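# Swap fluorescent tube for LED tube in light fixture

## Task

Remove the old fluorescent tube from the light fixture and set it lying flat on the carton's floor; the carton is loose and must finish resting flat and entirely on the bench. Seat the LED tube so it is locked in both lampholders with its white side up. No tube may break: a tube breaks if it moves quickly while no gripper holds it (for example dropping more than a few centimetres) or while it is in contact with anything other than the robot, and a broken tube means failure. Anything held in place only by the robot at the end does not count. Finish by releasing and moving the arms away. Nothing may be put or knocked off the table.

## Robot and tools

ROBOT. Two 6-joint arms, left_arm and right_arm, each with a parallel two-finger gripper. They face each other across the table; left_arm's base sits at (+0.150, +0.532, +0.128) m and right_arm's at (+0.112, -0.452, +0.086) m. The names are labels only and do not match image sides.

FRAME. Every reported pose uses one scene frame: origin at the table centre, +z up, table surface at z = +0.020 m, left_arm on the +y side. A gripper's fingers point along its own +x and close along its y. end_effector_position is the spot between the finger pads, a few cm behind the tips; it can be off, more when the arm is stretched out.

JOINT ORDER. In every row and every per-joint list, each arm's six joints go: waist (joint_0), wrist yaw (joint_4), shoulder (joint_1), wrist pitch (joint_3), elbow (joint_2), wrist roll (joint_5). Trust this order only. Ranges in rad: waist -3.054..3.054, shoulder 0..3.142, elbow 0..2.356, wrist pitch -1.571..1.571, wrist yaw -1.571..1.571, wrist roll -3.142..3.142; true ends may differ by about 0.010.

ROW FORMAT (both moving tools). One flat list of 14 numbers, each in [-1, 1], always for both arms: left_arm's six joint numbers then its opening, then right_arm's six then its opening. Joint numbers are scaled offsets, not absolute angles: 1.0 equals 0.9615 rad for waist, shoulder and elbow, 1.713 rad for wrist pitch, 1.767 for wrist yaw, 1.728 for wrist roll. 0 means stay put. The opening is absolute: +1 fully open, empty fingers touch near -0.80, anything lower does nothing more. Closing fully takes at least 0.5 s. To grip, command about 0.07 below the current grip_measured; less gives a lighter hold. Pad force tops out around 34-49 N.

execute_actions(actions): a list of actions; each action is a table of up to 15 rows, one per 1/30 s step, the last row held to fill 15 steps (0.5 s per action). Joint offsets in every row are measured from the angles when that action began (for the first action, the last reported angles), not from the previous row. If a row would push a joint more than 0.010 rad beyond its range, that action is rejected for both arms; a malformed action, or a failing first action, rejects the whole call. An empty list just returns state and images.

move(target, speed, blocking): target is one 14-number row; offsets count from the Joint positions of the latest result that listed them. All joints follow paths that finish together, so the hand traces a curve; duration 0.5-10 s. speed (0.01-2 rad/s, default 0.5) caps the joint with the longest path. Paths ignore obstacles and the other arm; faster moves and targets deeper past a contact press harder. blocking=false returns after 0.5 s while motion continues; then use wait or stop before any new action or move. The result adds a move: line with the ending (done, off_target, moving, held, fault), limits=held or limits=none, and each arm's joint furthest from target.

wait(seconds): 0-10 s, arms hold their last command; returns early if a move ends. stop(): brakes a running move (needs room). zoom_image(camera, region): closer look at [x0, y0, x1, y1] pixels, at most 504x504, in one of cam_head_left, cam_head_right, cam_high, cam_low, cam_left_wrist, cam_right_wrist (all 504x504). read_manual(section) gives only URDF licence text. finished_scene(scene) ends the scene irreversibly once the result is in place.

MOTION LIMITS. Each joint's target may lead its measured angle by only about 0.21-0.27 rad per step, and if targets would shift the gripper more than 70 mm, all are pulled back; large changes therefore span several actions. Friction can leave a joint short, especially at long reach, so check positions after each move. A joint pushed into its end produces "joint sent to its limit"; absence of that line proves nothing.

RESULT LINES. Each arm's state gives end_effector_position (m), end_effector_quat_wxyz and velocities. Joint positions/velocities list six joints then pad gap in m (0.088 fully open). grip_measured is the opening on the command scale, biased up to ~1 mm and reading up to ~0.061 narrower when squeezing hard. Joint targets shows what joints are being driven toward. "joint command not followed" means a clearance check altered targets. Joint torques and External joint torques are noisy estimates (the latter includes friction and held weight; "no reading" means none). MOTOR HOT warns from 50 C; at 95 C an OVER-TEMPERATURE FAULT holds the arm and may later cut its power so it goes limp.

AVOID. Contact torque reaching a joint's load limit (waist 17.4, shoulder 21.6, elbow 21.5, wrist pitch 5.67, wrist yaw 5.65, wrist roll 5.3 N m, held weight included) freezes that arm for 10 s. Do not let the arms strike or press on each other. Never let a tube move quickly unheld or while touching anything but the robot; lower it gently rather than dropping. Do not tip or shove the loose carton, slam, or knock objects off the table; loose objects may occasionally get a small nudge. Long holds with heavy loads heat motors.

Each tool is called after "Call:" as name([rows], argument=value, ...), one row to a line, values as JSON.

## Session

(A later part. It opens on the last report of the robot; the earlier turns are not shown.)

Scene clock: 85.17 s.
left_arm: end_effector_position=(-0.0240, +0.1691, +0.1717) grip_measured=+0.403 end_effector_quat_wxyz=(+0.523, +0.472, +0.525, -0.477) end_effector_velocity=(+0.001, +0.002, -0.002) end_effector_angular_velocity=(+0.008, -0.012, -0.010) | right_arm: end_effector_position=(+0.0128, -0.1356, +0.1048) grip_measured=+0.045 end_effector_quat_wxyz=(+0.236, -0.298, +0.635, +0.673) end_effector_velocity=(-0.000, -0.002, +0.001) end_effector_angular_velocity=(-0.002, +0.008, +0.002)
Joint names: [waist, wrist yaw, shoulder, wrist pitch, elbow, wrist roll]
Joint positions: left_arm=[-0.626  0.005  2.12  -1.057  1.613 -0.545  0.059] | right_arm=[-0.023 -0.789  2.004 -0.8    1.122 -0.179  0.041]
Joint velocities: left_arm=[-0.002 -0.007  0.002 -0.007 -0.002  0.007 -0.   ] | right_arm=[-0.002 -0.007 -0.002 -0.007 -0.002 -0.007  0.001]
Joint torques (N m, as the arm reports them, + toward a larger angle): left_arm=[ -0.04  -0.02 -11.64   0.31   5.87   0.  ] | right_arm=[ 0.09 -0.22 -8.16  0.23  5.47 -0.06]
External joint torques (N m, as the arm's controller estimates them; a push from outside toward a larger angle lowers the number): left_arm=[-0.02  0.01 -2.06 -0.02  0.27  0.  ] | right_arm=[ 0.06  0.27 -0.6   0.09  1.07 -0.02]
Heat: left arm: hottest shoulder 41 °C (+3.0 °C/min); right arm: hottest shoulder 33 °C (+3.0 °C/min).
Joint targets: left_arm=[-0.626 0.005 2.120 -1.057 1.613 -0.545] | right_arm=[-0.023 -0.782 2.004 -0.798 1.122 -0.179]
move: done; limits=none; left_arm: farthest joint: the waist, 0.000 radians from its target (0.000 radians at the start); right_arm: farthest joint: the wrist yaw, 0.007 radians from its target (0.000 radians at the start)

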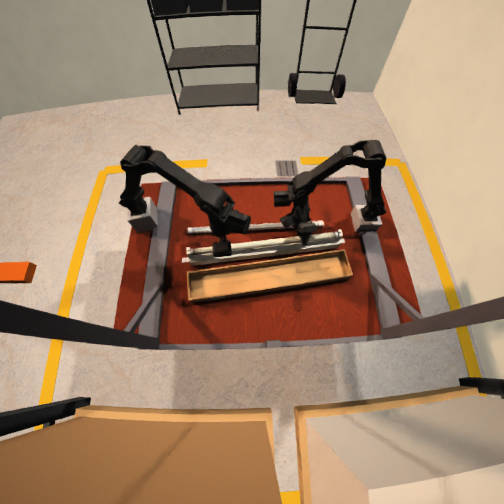

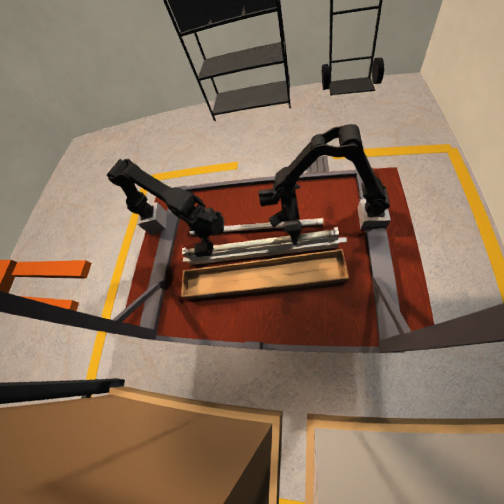

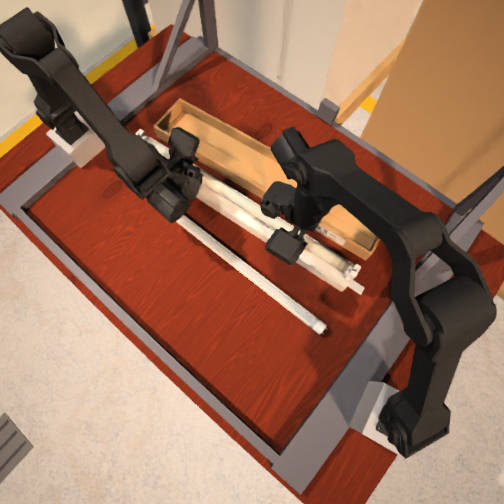

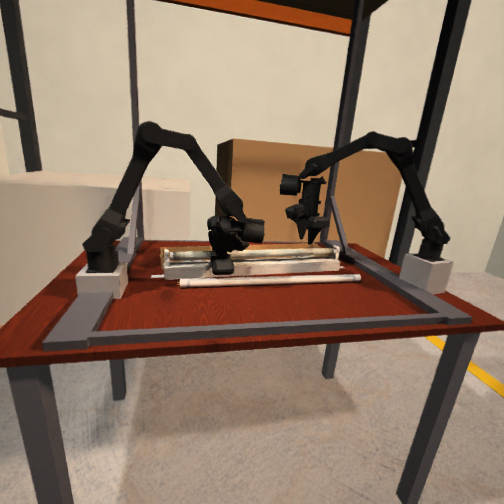

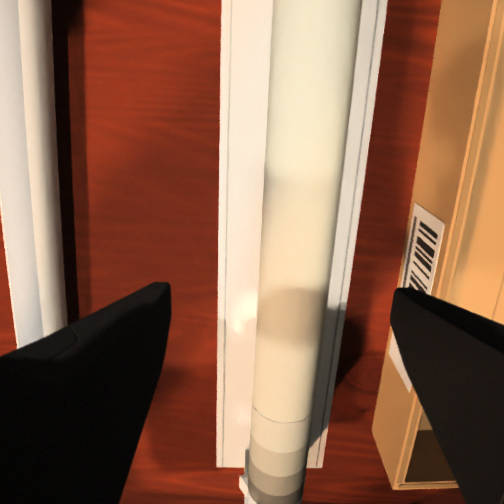

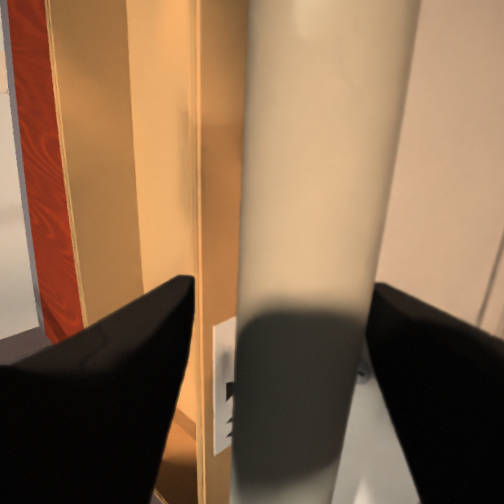

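Call:
move(target=[0,0,0,0,0,0,0.4,0.16,0.225,-0.13,0.01,0,0.126,0.1], speed=0.4)

Call:
move(target=[0,0,0,0,0,0,0.4,0.205,0.223,0.024,-0.049,0.088,0.11,0.1], speed=0.4)

Call:
move(target=[0,0,0,0,0,0,0.4,0,0,0,0,0,0,-0.5])

Call:
move(target=[0,0,0,0,0,0,0.4,-0.208,-0.224,-0.015,0.05,-0.09,-0.11,-0.5], speed=0.28)

Call:
move(target=[0,0,0,0,0,0,0.4,-0.178,-0.222,0.135,-0.01,-0.01,-0.127,-0.5], speed=0.28)

Call:
move(target=[0,0,0,0,0,0,0.4,0,0,0,0,0,0,0.1])

Scene clock: 95.40 s.
left_arm: end_effector_position=(-0.0240, +0.1691, +0.1717) grip_measured=+0.403 end_effector_quat_wxyz=(+0.523, +0.472, +0.525, -0.477) end_effector_velocity=(+0.001, +0.002, +0.000) end_effector_angular_velocity=(+0.004, -0.010, +0.005) | right_arm: end_effector_position=(+0.0128, -0.1368, +0.1062) grip_measured=+0.097 end_effector_quat_wxyz=(+0.364, -0.418, +0.569, +0.608) end_effector_velocity=(+0.002, -0.005, -0.000) end_effector_angular_velocity=(-0.024, -0.010, -0.009)
Joint names: [waist, wrist yaw, shoulder, wrist pitch, elbow, wrist roll]
Joint positions: left_arm=[-0.626  0.005  2.12  -1.057  1.613 -0.545  0.059] | right_arm=[ 0.129 -0.398  1.891 -0.785  1.124  0.036  0.044]
Joint velocities: left_arm=[-0.002 -0.007 -0.002 -0.007 -0.002 -0.007 -0.   ] | right_arm=[-0.002  0.007 -0.002 -0.022 -0.002  0.007 -0.   ]
Joint torques (N m, as the arm reports them, + toward a larger angle): left_arm=[ -0.04  -0.03 -11.64   0.31   5.86   0.  ] | right_arm=[ 0.17 -0.04 -9.35  0.47  5.87  0.05]
External joint torques (N m, as the arm's controller estimates them; a push from outside toward a larger angle lowers the number): left_arm=[ 0.03  0.   -2.12 -0.02  0.29  0.  ] | right_arm=[ 0.18  0.23 -2.01  0.11  0.9   0.07]
Heat: left arm: hottest shoulder 42 °C (+4.1 °C/min); right arm: hottest shoulder 34 °C (+3.0 °C/min).
Joint targets: left_arm=[-0.626 0.005 2.120 -1.057 1.613 -0.545] | right_arm=[0.131 -0.392 1.879 -0.783 1.122 0.039]
move: off_target (right_arm); limits=none; left_arm: farthest joint: the waist, 0.000 radians from its target (0.000 radians at the start); right_arm: farthest joint: the shoulder, 0.012 radians from its target (0.125 radians at the start)

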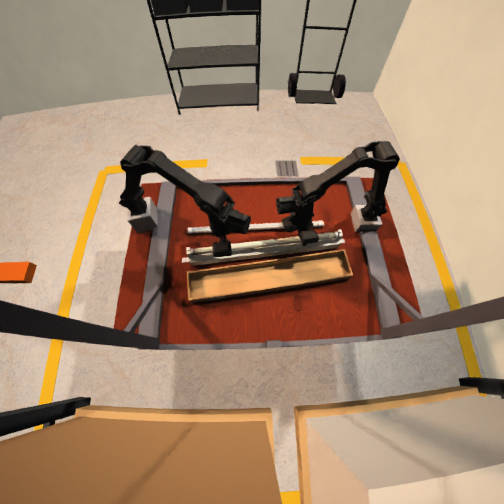

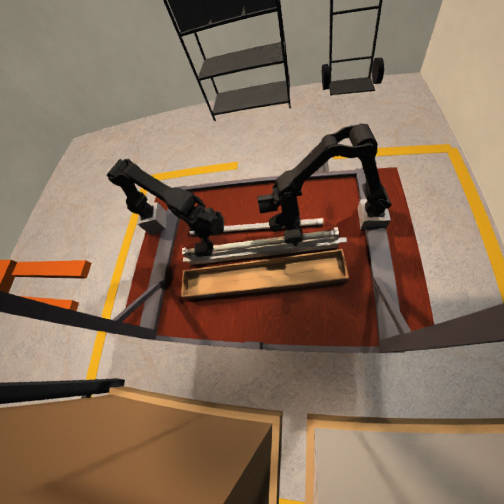

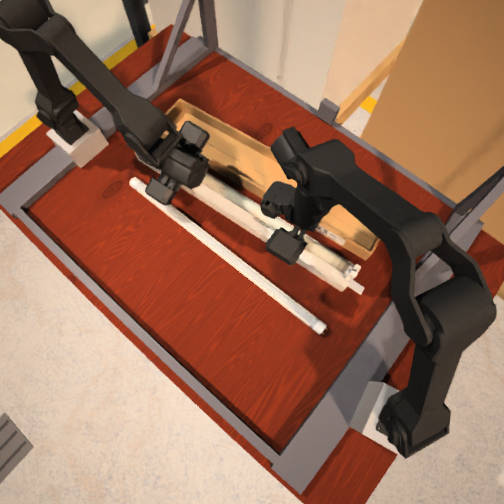

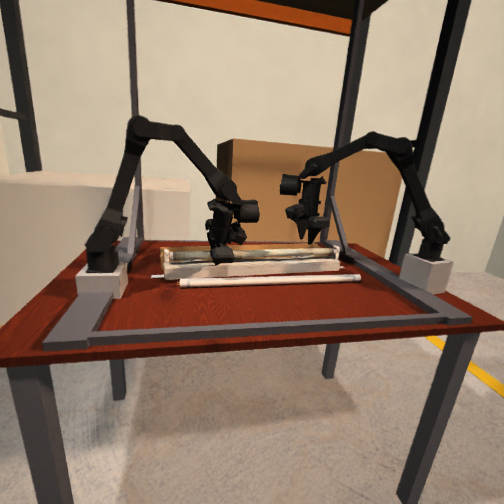

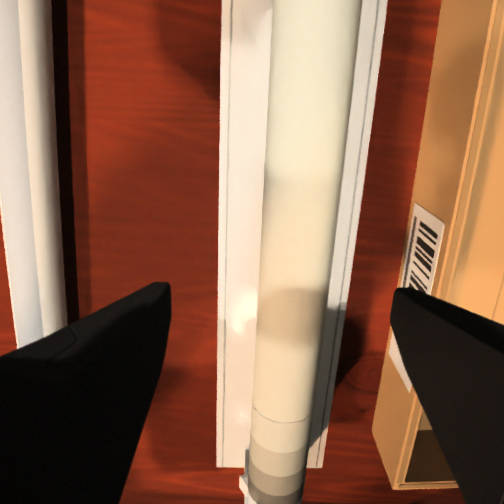

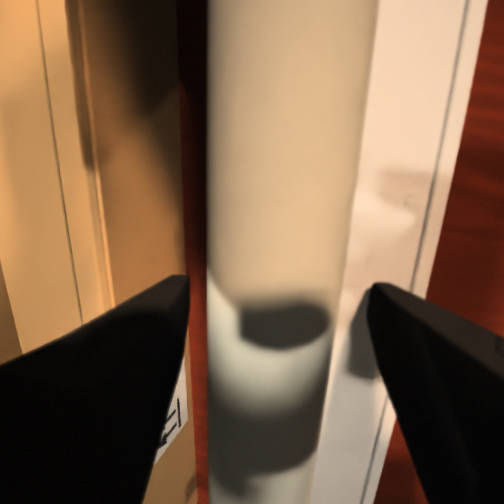

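Scene clock: 97.00 s.
left_arm: end_effector_position=(-0.0240, +0.1691, +0.1717) grip_measured=+0.403 end_effector_quat_wxyz=(+0.523, +0.472, +0.525, -0.477) end_effector_velocity=(-0.003, +0.002, +0.003) end_effector_angular_velocity=(+0.001, +0.008, +0.015) | right_arm: end_effector_position=(+0.0061, -0.1372, +0.1082) grip_measured=+0.098 end_effector_quat_wxyz=(+0.473, -0.522, +0.477, +0.526) end_effector_velocity=(-0.002, +0.000, +0.000) end_effector_angular_velocity=(+0.005, +0.009, +0.024)
Joint names: [waist, wrist yaw, shoulder, wrist pitch, elbow, wrist roll]
Joint positions: left_arm=[-0.626  0.005  2.12  -1.057  1.613 -0.545  0.059] | right_arm=[ 0.323 -0.008  1.901 -0.867  1.199  0.223  0.044]
Joint velocities: left_arm=[-0.007  0.007 -0.007 -0.007  0.002 -0.022 -0.   ] | right_arm=[ 0.002 -0.007 -0.002  0.007 -0.002 -0.022 -0.   ]
Joint torques (N m, as the arm reports them, + toward a larger angle): left_arm=[ -0.04  -0.02 -11.64   0.31   5.88   0.01] | right_arm=[ 0.26  0.21 -6.6   0.17  7.42  0.09]
External joint torques (N m, as the arm's controller estimates them; a push from outside toward a larger angle lowers the number): left_arm=[ 0.03  0.01 -1.85 -0.03  0.15  0.01] | right_arm=[ 0.23  0.21  0.96 -0.17  2.29  0.09]
Heat: left arm: hottest shoulder 42 °C (+4.0 °C/min); right arm: hottest shoulder 34 °C (+3.0 °C/min).
Joint targets: left_arm=[-0.626 0.005 2.120 -1.057 1.613 -0.545] | right_arm=[0.326 -0.004 1.914 -0.868 1.208 0.226]
move: off_target (right_arm); limits=none; left_arm: farthest joint: the waist, 0.000 radians from its target (0.000 radians at the start); right_arm: farthest joint: the shoulder, 0.014 radians from its target (0.023 radians at the start)

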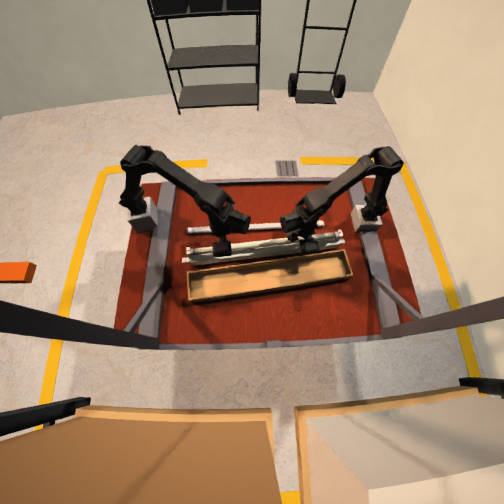

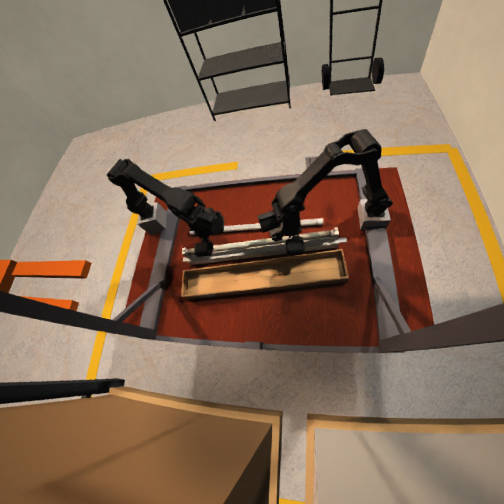

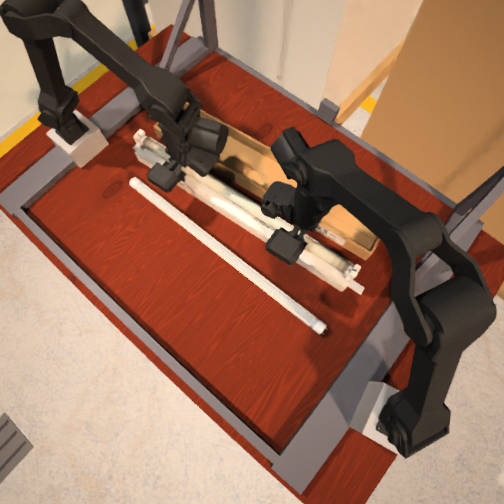

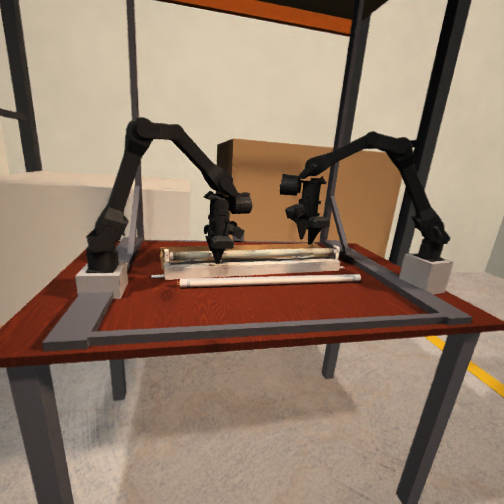

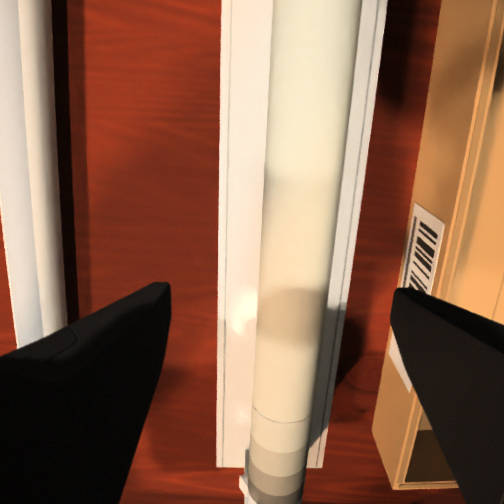

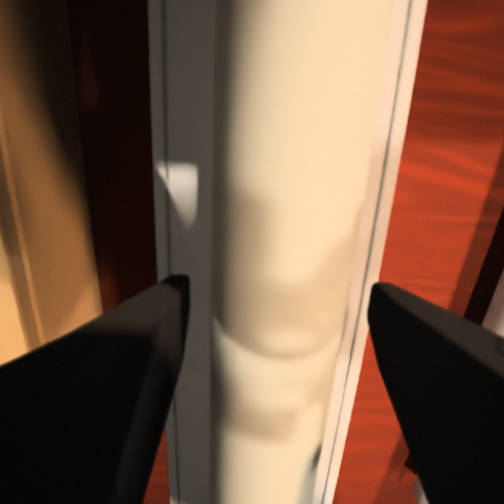

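Scene clock: 97.50 s.
left_arm: end_effector_position=(-0.0240, +0.1691, +0.1717) grip_measured=+0.403 end_effector_quat_wxyz=(+0.523, +0.472, +0.525, -0.477) end_effector_velocity=(+0.002, -0.002, +0.000) end_effector_angular_velocity=(-0.016, -0.017, -0.010) | right_arm: end_effector_position=(+0.0039, -0.1377, +0.1082) grip_measured=-0.350 end_effector_quat_wxyz=(+0.470, -0.521, +0.478, +0.528) end_effector_velocity=(+0.001, -0.004, -0.001) end_effector_angular_velocity=(-0.009, -0.011, +0.010)
Joint names: [waist, wrist yaw, shoulder, wrist pitch, elbow, wrist roll]
Joint positions: left_arm=[-0.626  0.005  2.12  -1.057  1.613 -0.545  0.059] | right_arm=[ 0.327 -0.014  1.901 -0.866  1.199  0.224  0.022]
Joint velocities: left_arm=[-0.002 -0.022 -0.002  0.007 -0.002  0.007 -0.   ] | right_arm=[ 0.002  0.007 -0.002 -0.007 -0.007 -0.007 -0.   ]
Joint torques (N m, as the arm reports them, + toward a larger angle): left_arm=[ -0.04  -0.03 -11.64   0.32   5.87   0.  ] | right_arm=[-0.33  0.31 -8.17  0.22  6.4  -0.03]
External joint torques (N m, as the arm's controller estimates them; a push from outside toward a larger angle lowers the number): left_arm=[-0.05  0.01 -2.02 -0.04  0.21  0.  ] | right_arm=[-0.37  0.32 -0.65 -0.1   1.32 -0.02]
Heat: left arm: hottest shoulder 42 °C (+4.0 °C/min); right arm: hottest shoulder 34 °C (+3.0 °C/min).
Joint targets: left_arm=[-0.626 0.005 2.120 -1.057 1.613 -0.545] | right_arm=[0.323 -0.008 1.901 -0.867 1.199 0.223]
move: done; limits=none; left_arm: farthest joint: the waist, 0.000 radians from its target (0.000 radians at the start); right_arm: farthest joint: the wrist yaw, 0.006 radians from its target (0.000 radians at the start)

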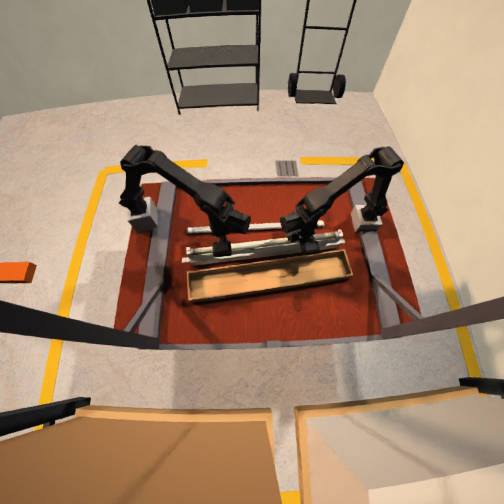

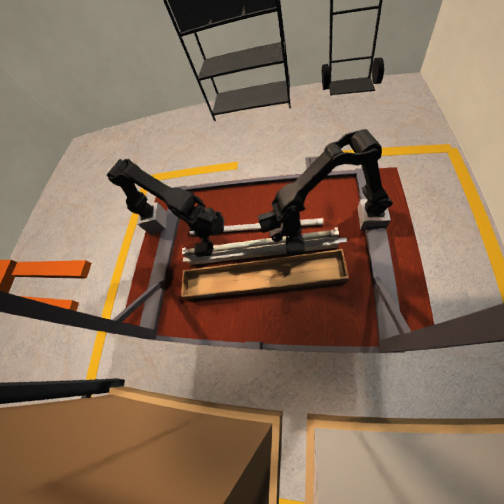

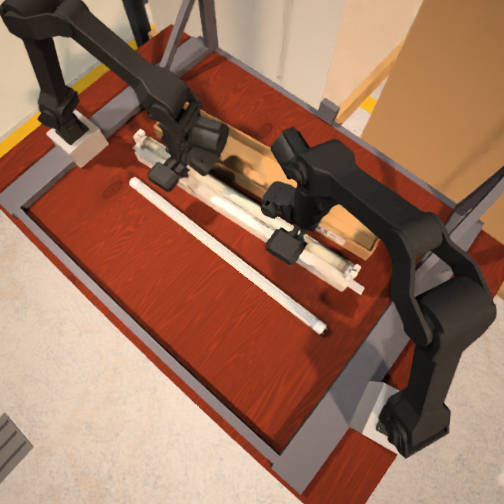

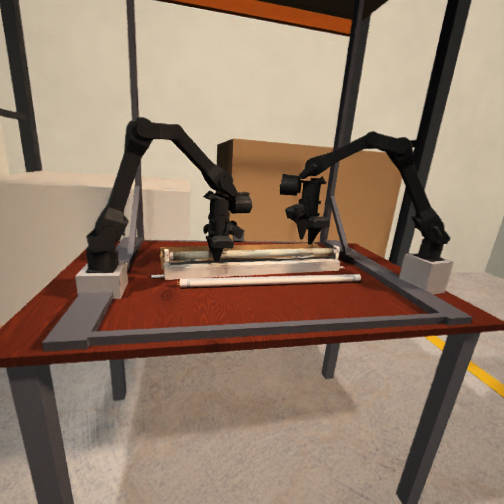

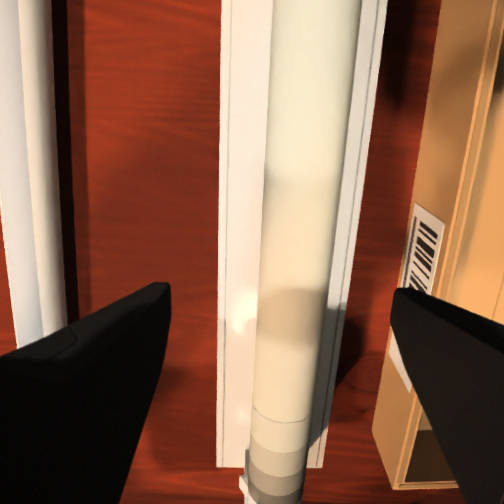

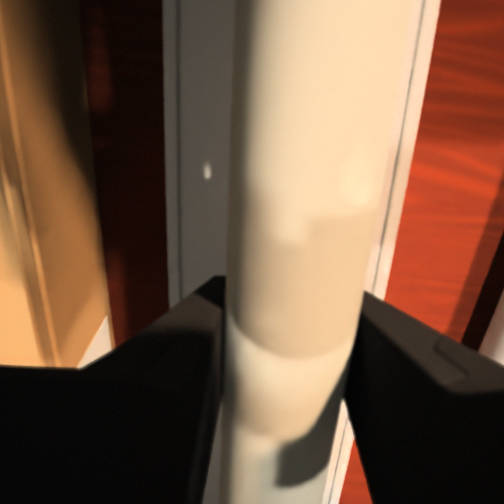

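Scene clock: 99.50 s.
left_arm: end_effector_position=(-0.0240, +0.1691, +0.1717) grip_measured=+0.403 end_effector_quat_wxyz=(+0.523, +0.472, +0.525, -0.477) end_effector_velocity=(-0.002, +0.005, +0.002) end_effector_angular_velocity=(+0.025, +0.012, -0.010) | right_arm: end_effector_position=(+0.0095, -0.1372, +0.1067) grip_measured=-0.350 end_effector_quat_wxyz=(+0.358, -0.415, +0.569, +0.613) end_effector_velocity=(-0.000, +0.001, +0.001) end_effector_angular_velocity=(+0.009, +0.008, +0.004)
Joint names: [waist, wrist yaw, shoulder, wrist pitch, elbow, wrist roll]
Joint positions: left_arm=[-0.626  0.005  2.12  -1.057  1.613 -0.545  0.059] | right_arm=[ 0.134 -0.411  1.891 -0.781  1.122  0.034  0.022]
Joint velocities: left_arm=[-0.002  0.022 -0.002 -0.022  0.002  0.007  0.   ] | right_arm=[-0.002 -0.007 -0.002  0.007 -0.002 -0.007 -0.   ]
Joint torques (N m, as the arm reports them, + toward a larger angle): left_arm=[ -0.05  -0.02 -11.64   0.31   5.87   0.  ] | right_arm=[-0.47 -0.26 -8.67  0.38  4.91 -0.04]
External joint torques (N m, as the arm's controller estimates them; a push from outside toward a larger angle lowers the number): left_arm=[-0.08  0.01 -2.06 -0.01  0.28  0.  ] | right_arm=[-0.46  0.02 -1.3   0.01 -0.13 -0.02]
Heat: left arm: hottest shoulder 42 °C (+4.0 °C/min); right arm: hottest shoulder 34 °C (+3.0 °C/min).
Joint targets: left_arm=[-0.626 0.005 2.120 -1.057 1.613 -0.545] | right_arm=[0.127 -0.410 1.886 -0.780 1.112 0.033]
move: done; limits=none; left_arm: farthest joint: the waist, 0.000 radians from its target (0.000 radians at the start); right_arm: farthest joint: the elbow, 0.010 radians from its target (0.086 radians at the start)

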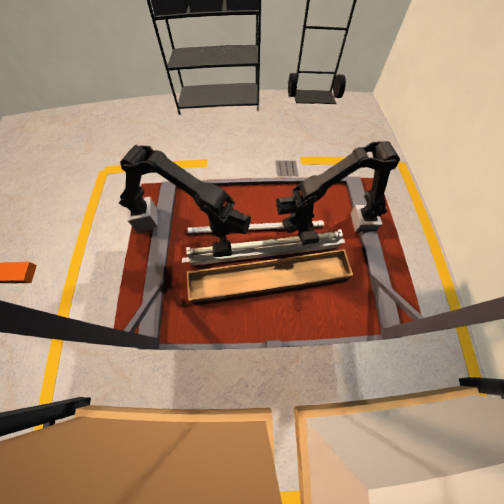

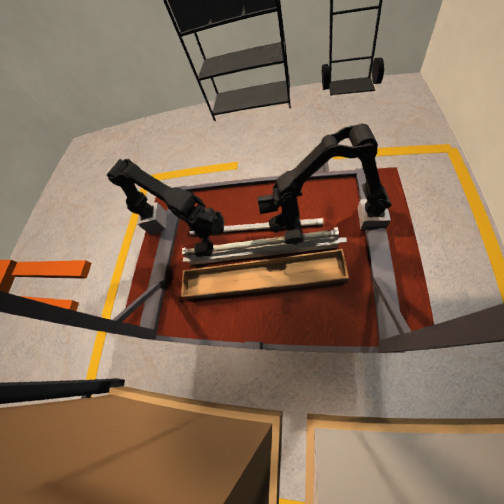

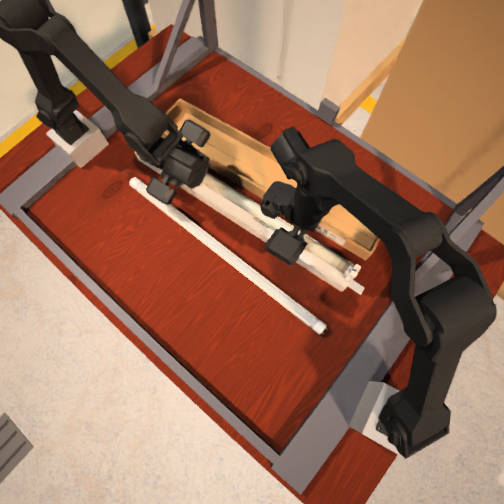

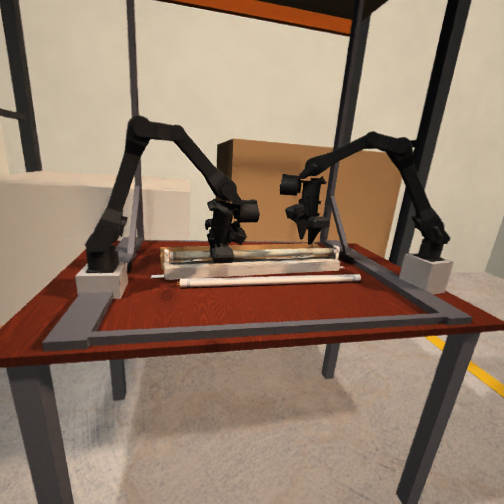

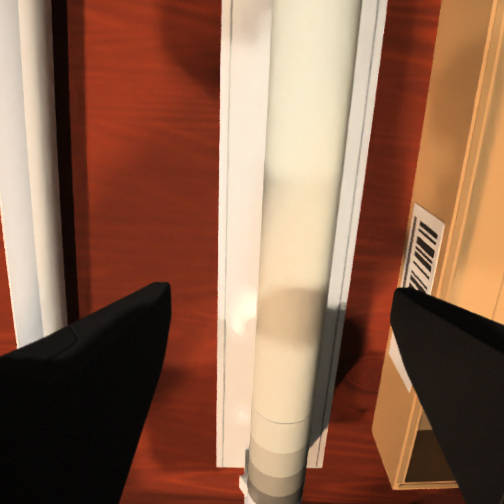

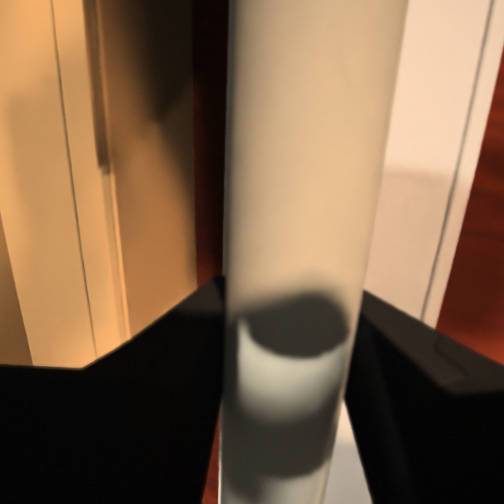

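Scene clock: 101.47 s.
left_arm: end_effector_position=(-0.0240, +0.1691, +0.1717) grip_measured=+0.403 end_effector_quat_wxyz=(+0.523, +0.472, +0.525, -0.477) end_effector_velocity=(+0.003, +0.001, +0.000) end_effector_angular_velocity=(+0.003, -0.010, -0.005) | right_arm: end_effector_position=(+0.0138, -0.1367, +0.1033) grip_measured=-0.350 end_effector_quat_wxyz=(+0.233, -0.295, +0.637, +0.673) end_effector_velocity=(-0.000, -0.003, +0.000) end_effector_angular_velocity=(+0.004, +0.009, +0.012)
Joint names: [waist, wrist yaw, shoulder, wrist pitch, elbow, wrist roll]
Joint positions: left_arm=[-0.626  0.005  2.12  -1.057  1.613 -0.545  0.059] | right_arm=[-0.029 -0.797  2.009 -0.799  1.117 -0.188  0.022]
Joint velocities: left_arm=[ 0.002 -0.007 -0.002 -0.007 -0.002  0.007 -0.   ] | right_arm=[-0.002 -0.007 -0.002 -0.007 -0.007 -0.022 -0.   ]
Joint torques (N m, as the arm reports them, + toward a larger angle): left_arm=[ -0.05  -0.03 -11.64   0.31   5.87   0.  ] | right_arm=[-0.68 -0.8  -6.82  0.08  5.01  0.09]
External joint torques (N m, as the arm's controller estimates them; a push from outside toward a larger angle lowers the number): left_arm=[-0.04  0.01 -2.05 -0.02  0.27  0.  ] | right_arm=[-0.67 -0.31  0.74 -0.06  0.62  0.13]
Heat: left arm: hottest shoulder 43 °C (+5.1 °C/min); right arm: hottest shoulder 34 °C (+3.0 °C/min).
Joint targets: left_arm=[-0.626 0.005 2.120 -1.057 1.613 -0.545] | right_arm=[-0.037 -0.803 2.021 -0.798 1.113 -0.185]
move: off_target (right_arm); limits=none; left_arm: farthest joint: the waist, 0.000 radians from its target (0.000 radians at the start); right_arm: farthest joint: the shoulder, 0.012 radians from its target (0.129 radians at the start)

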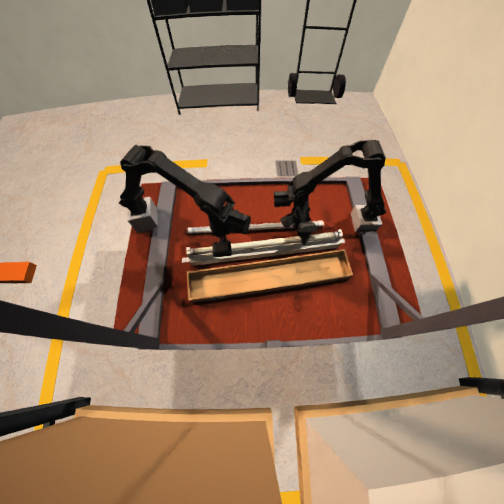

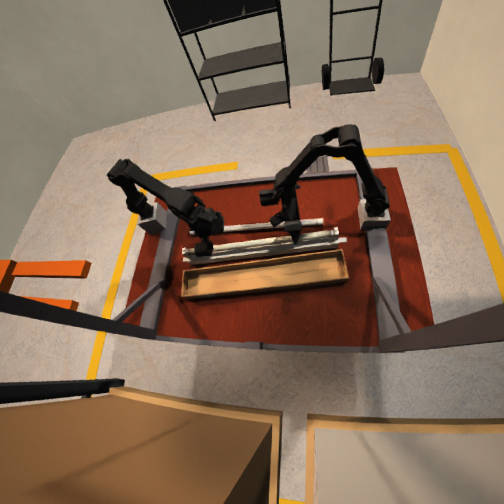

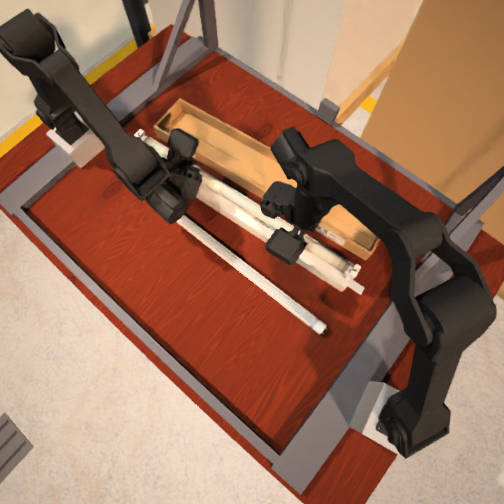

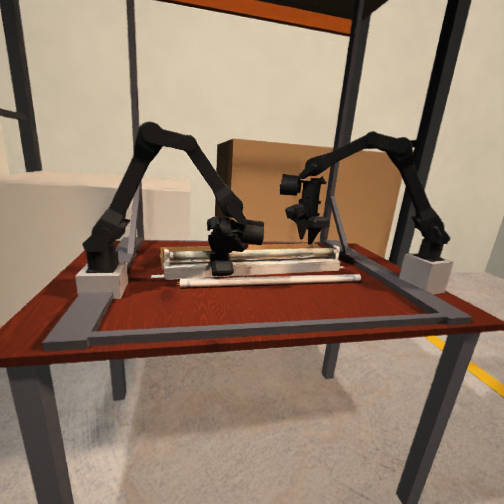

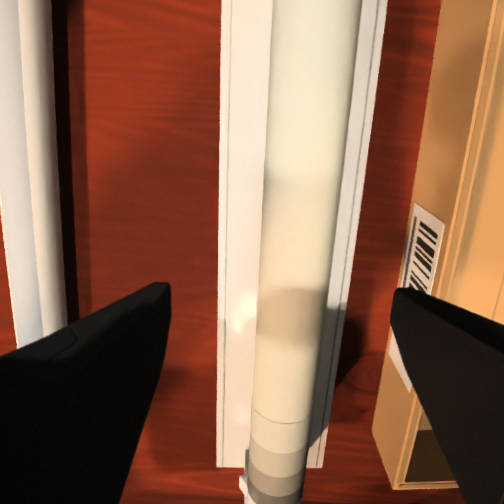

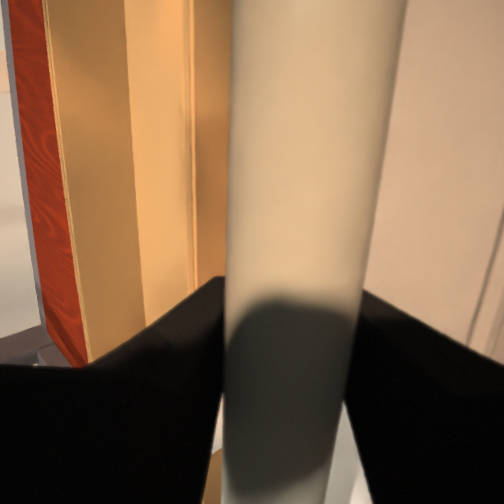

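Scene clock: 102.13 s.
left_arm: end_effector_position=(-0.0240, +0.1691, +0.1717) grip_measured=+0.403 end_effector_quat_wxyz=(+0.523, +0.472, +0.525, -0.477) end_effector_velocity=(+0.002, +0.003, -0.001) end_effector_angular_velocity=(+0.008, -0.012, -0.010) | right_arm: end_effector_position=(+0.0121, -0.1370, +0.1049) grip_measured=+0.095 end_effector_quat_wxyz=(+0.228, -0.290, +0.639, +0.674) end_effector_velocity=(+0.003, -0.000, -0.001) end_effector_angular_velocity=(+0.013, -0.020, +0.015)
Joint names: [waist, wrist yaw, shoulder, wrist pitch, elbow, wrist roll]
Joint positions: left_arm=[-0.626  0.005  2.12  -1.057  1.613 -0.545  0.059] | right_arm=[-0.028 -0.811  2.009 -0.802  1.117 -0.188  0.044]
Joint velocities: left_arm=[-0.002 -0.007 -0.002 -0.007 -0.007  0.007 -0.   ] | right_arm=[-0.002  0.022 -0.002 -0.007  0.002 -0.022  0.001]
Joint torques (N m, as the arm reports them, + toward a larger angle): left_arm=[ -0.04  -0.02 -11.64   0.31   5.87   0.  ] | right_arm=[-0.21  0.08 -8.23  0.34  5.41 -0.03]
External joint torques (N m, as the arm's controller estimates them; a push from outside toward a larger angle lowers the number): left_arm=[-0.03  0.01 -2.09 -0.02  0.3   0.  ] | right_arm=[-0.19  0.58 -0.64  0.2   0.99  0.02]
Heat: left arm: hottest shoulder 43 °C (+5.0 °C/min); right arm: hottest shoulder 34 °C (+3.0 °C/min).
Joint targets: left_arm=[-0.626 0.005 2.120 -1.057 1.613 -0.545] | right_arm=[-0.029 -0.797 2.009 -0.798 1.117 -0.188]
move: off_target (right_arm); limits=none; left_arm: farthest joint: the waist, 0.000 radians from its target (0.000 radians at the start); right_arm: farthest joint: the wrist yaw, 0.014 radians from its target (0.000 radians at the start)

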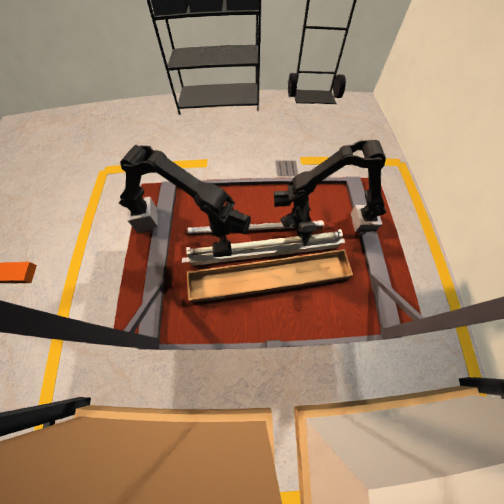

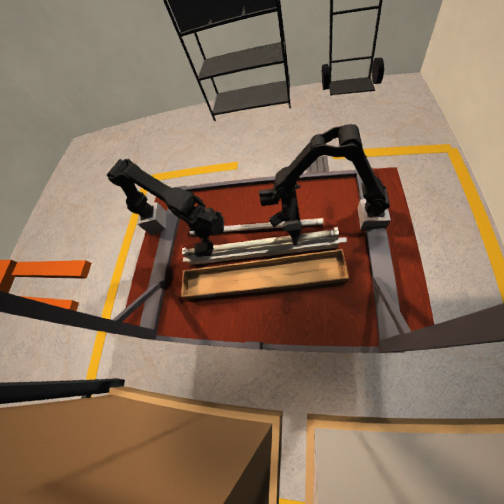

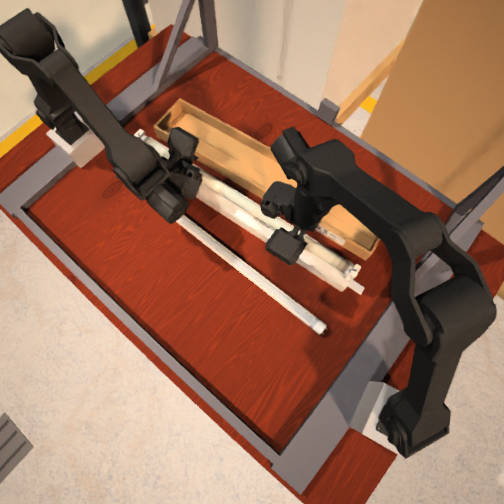

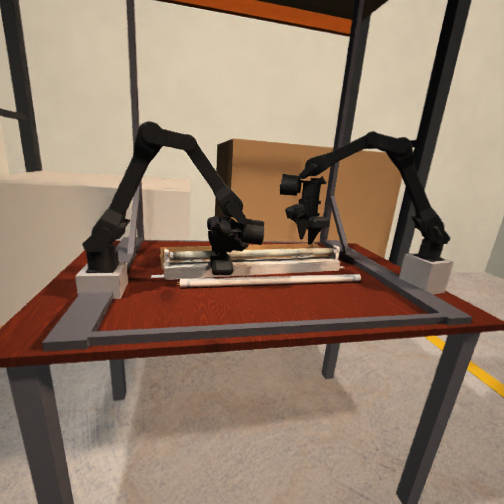

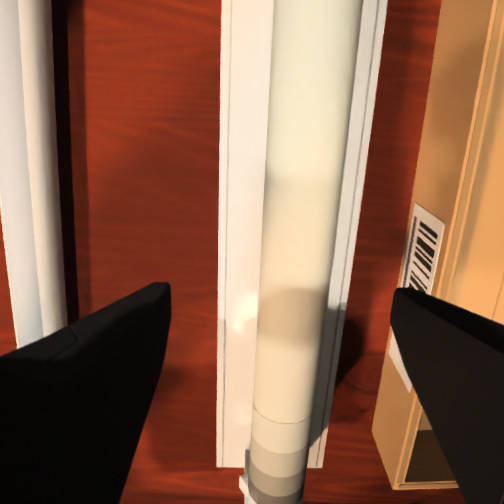

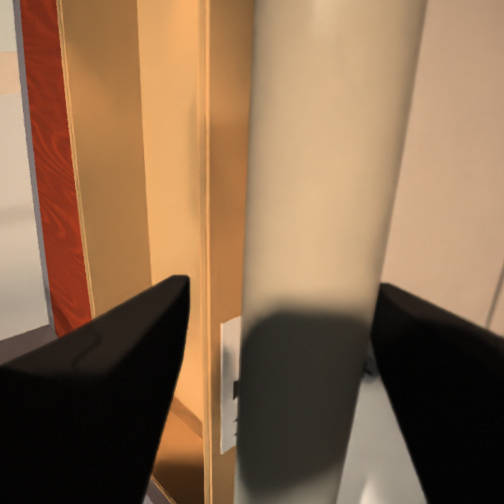

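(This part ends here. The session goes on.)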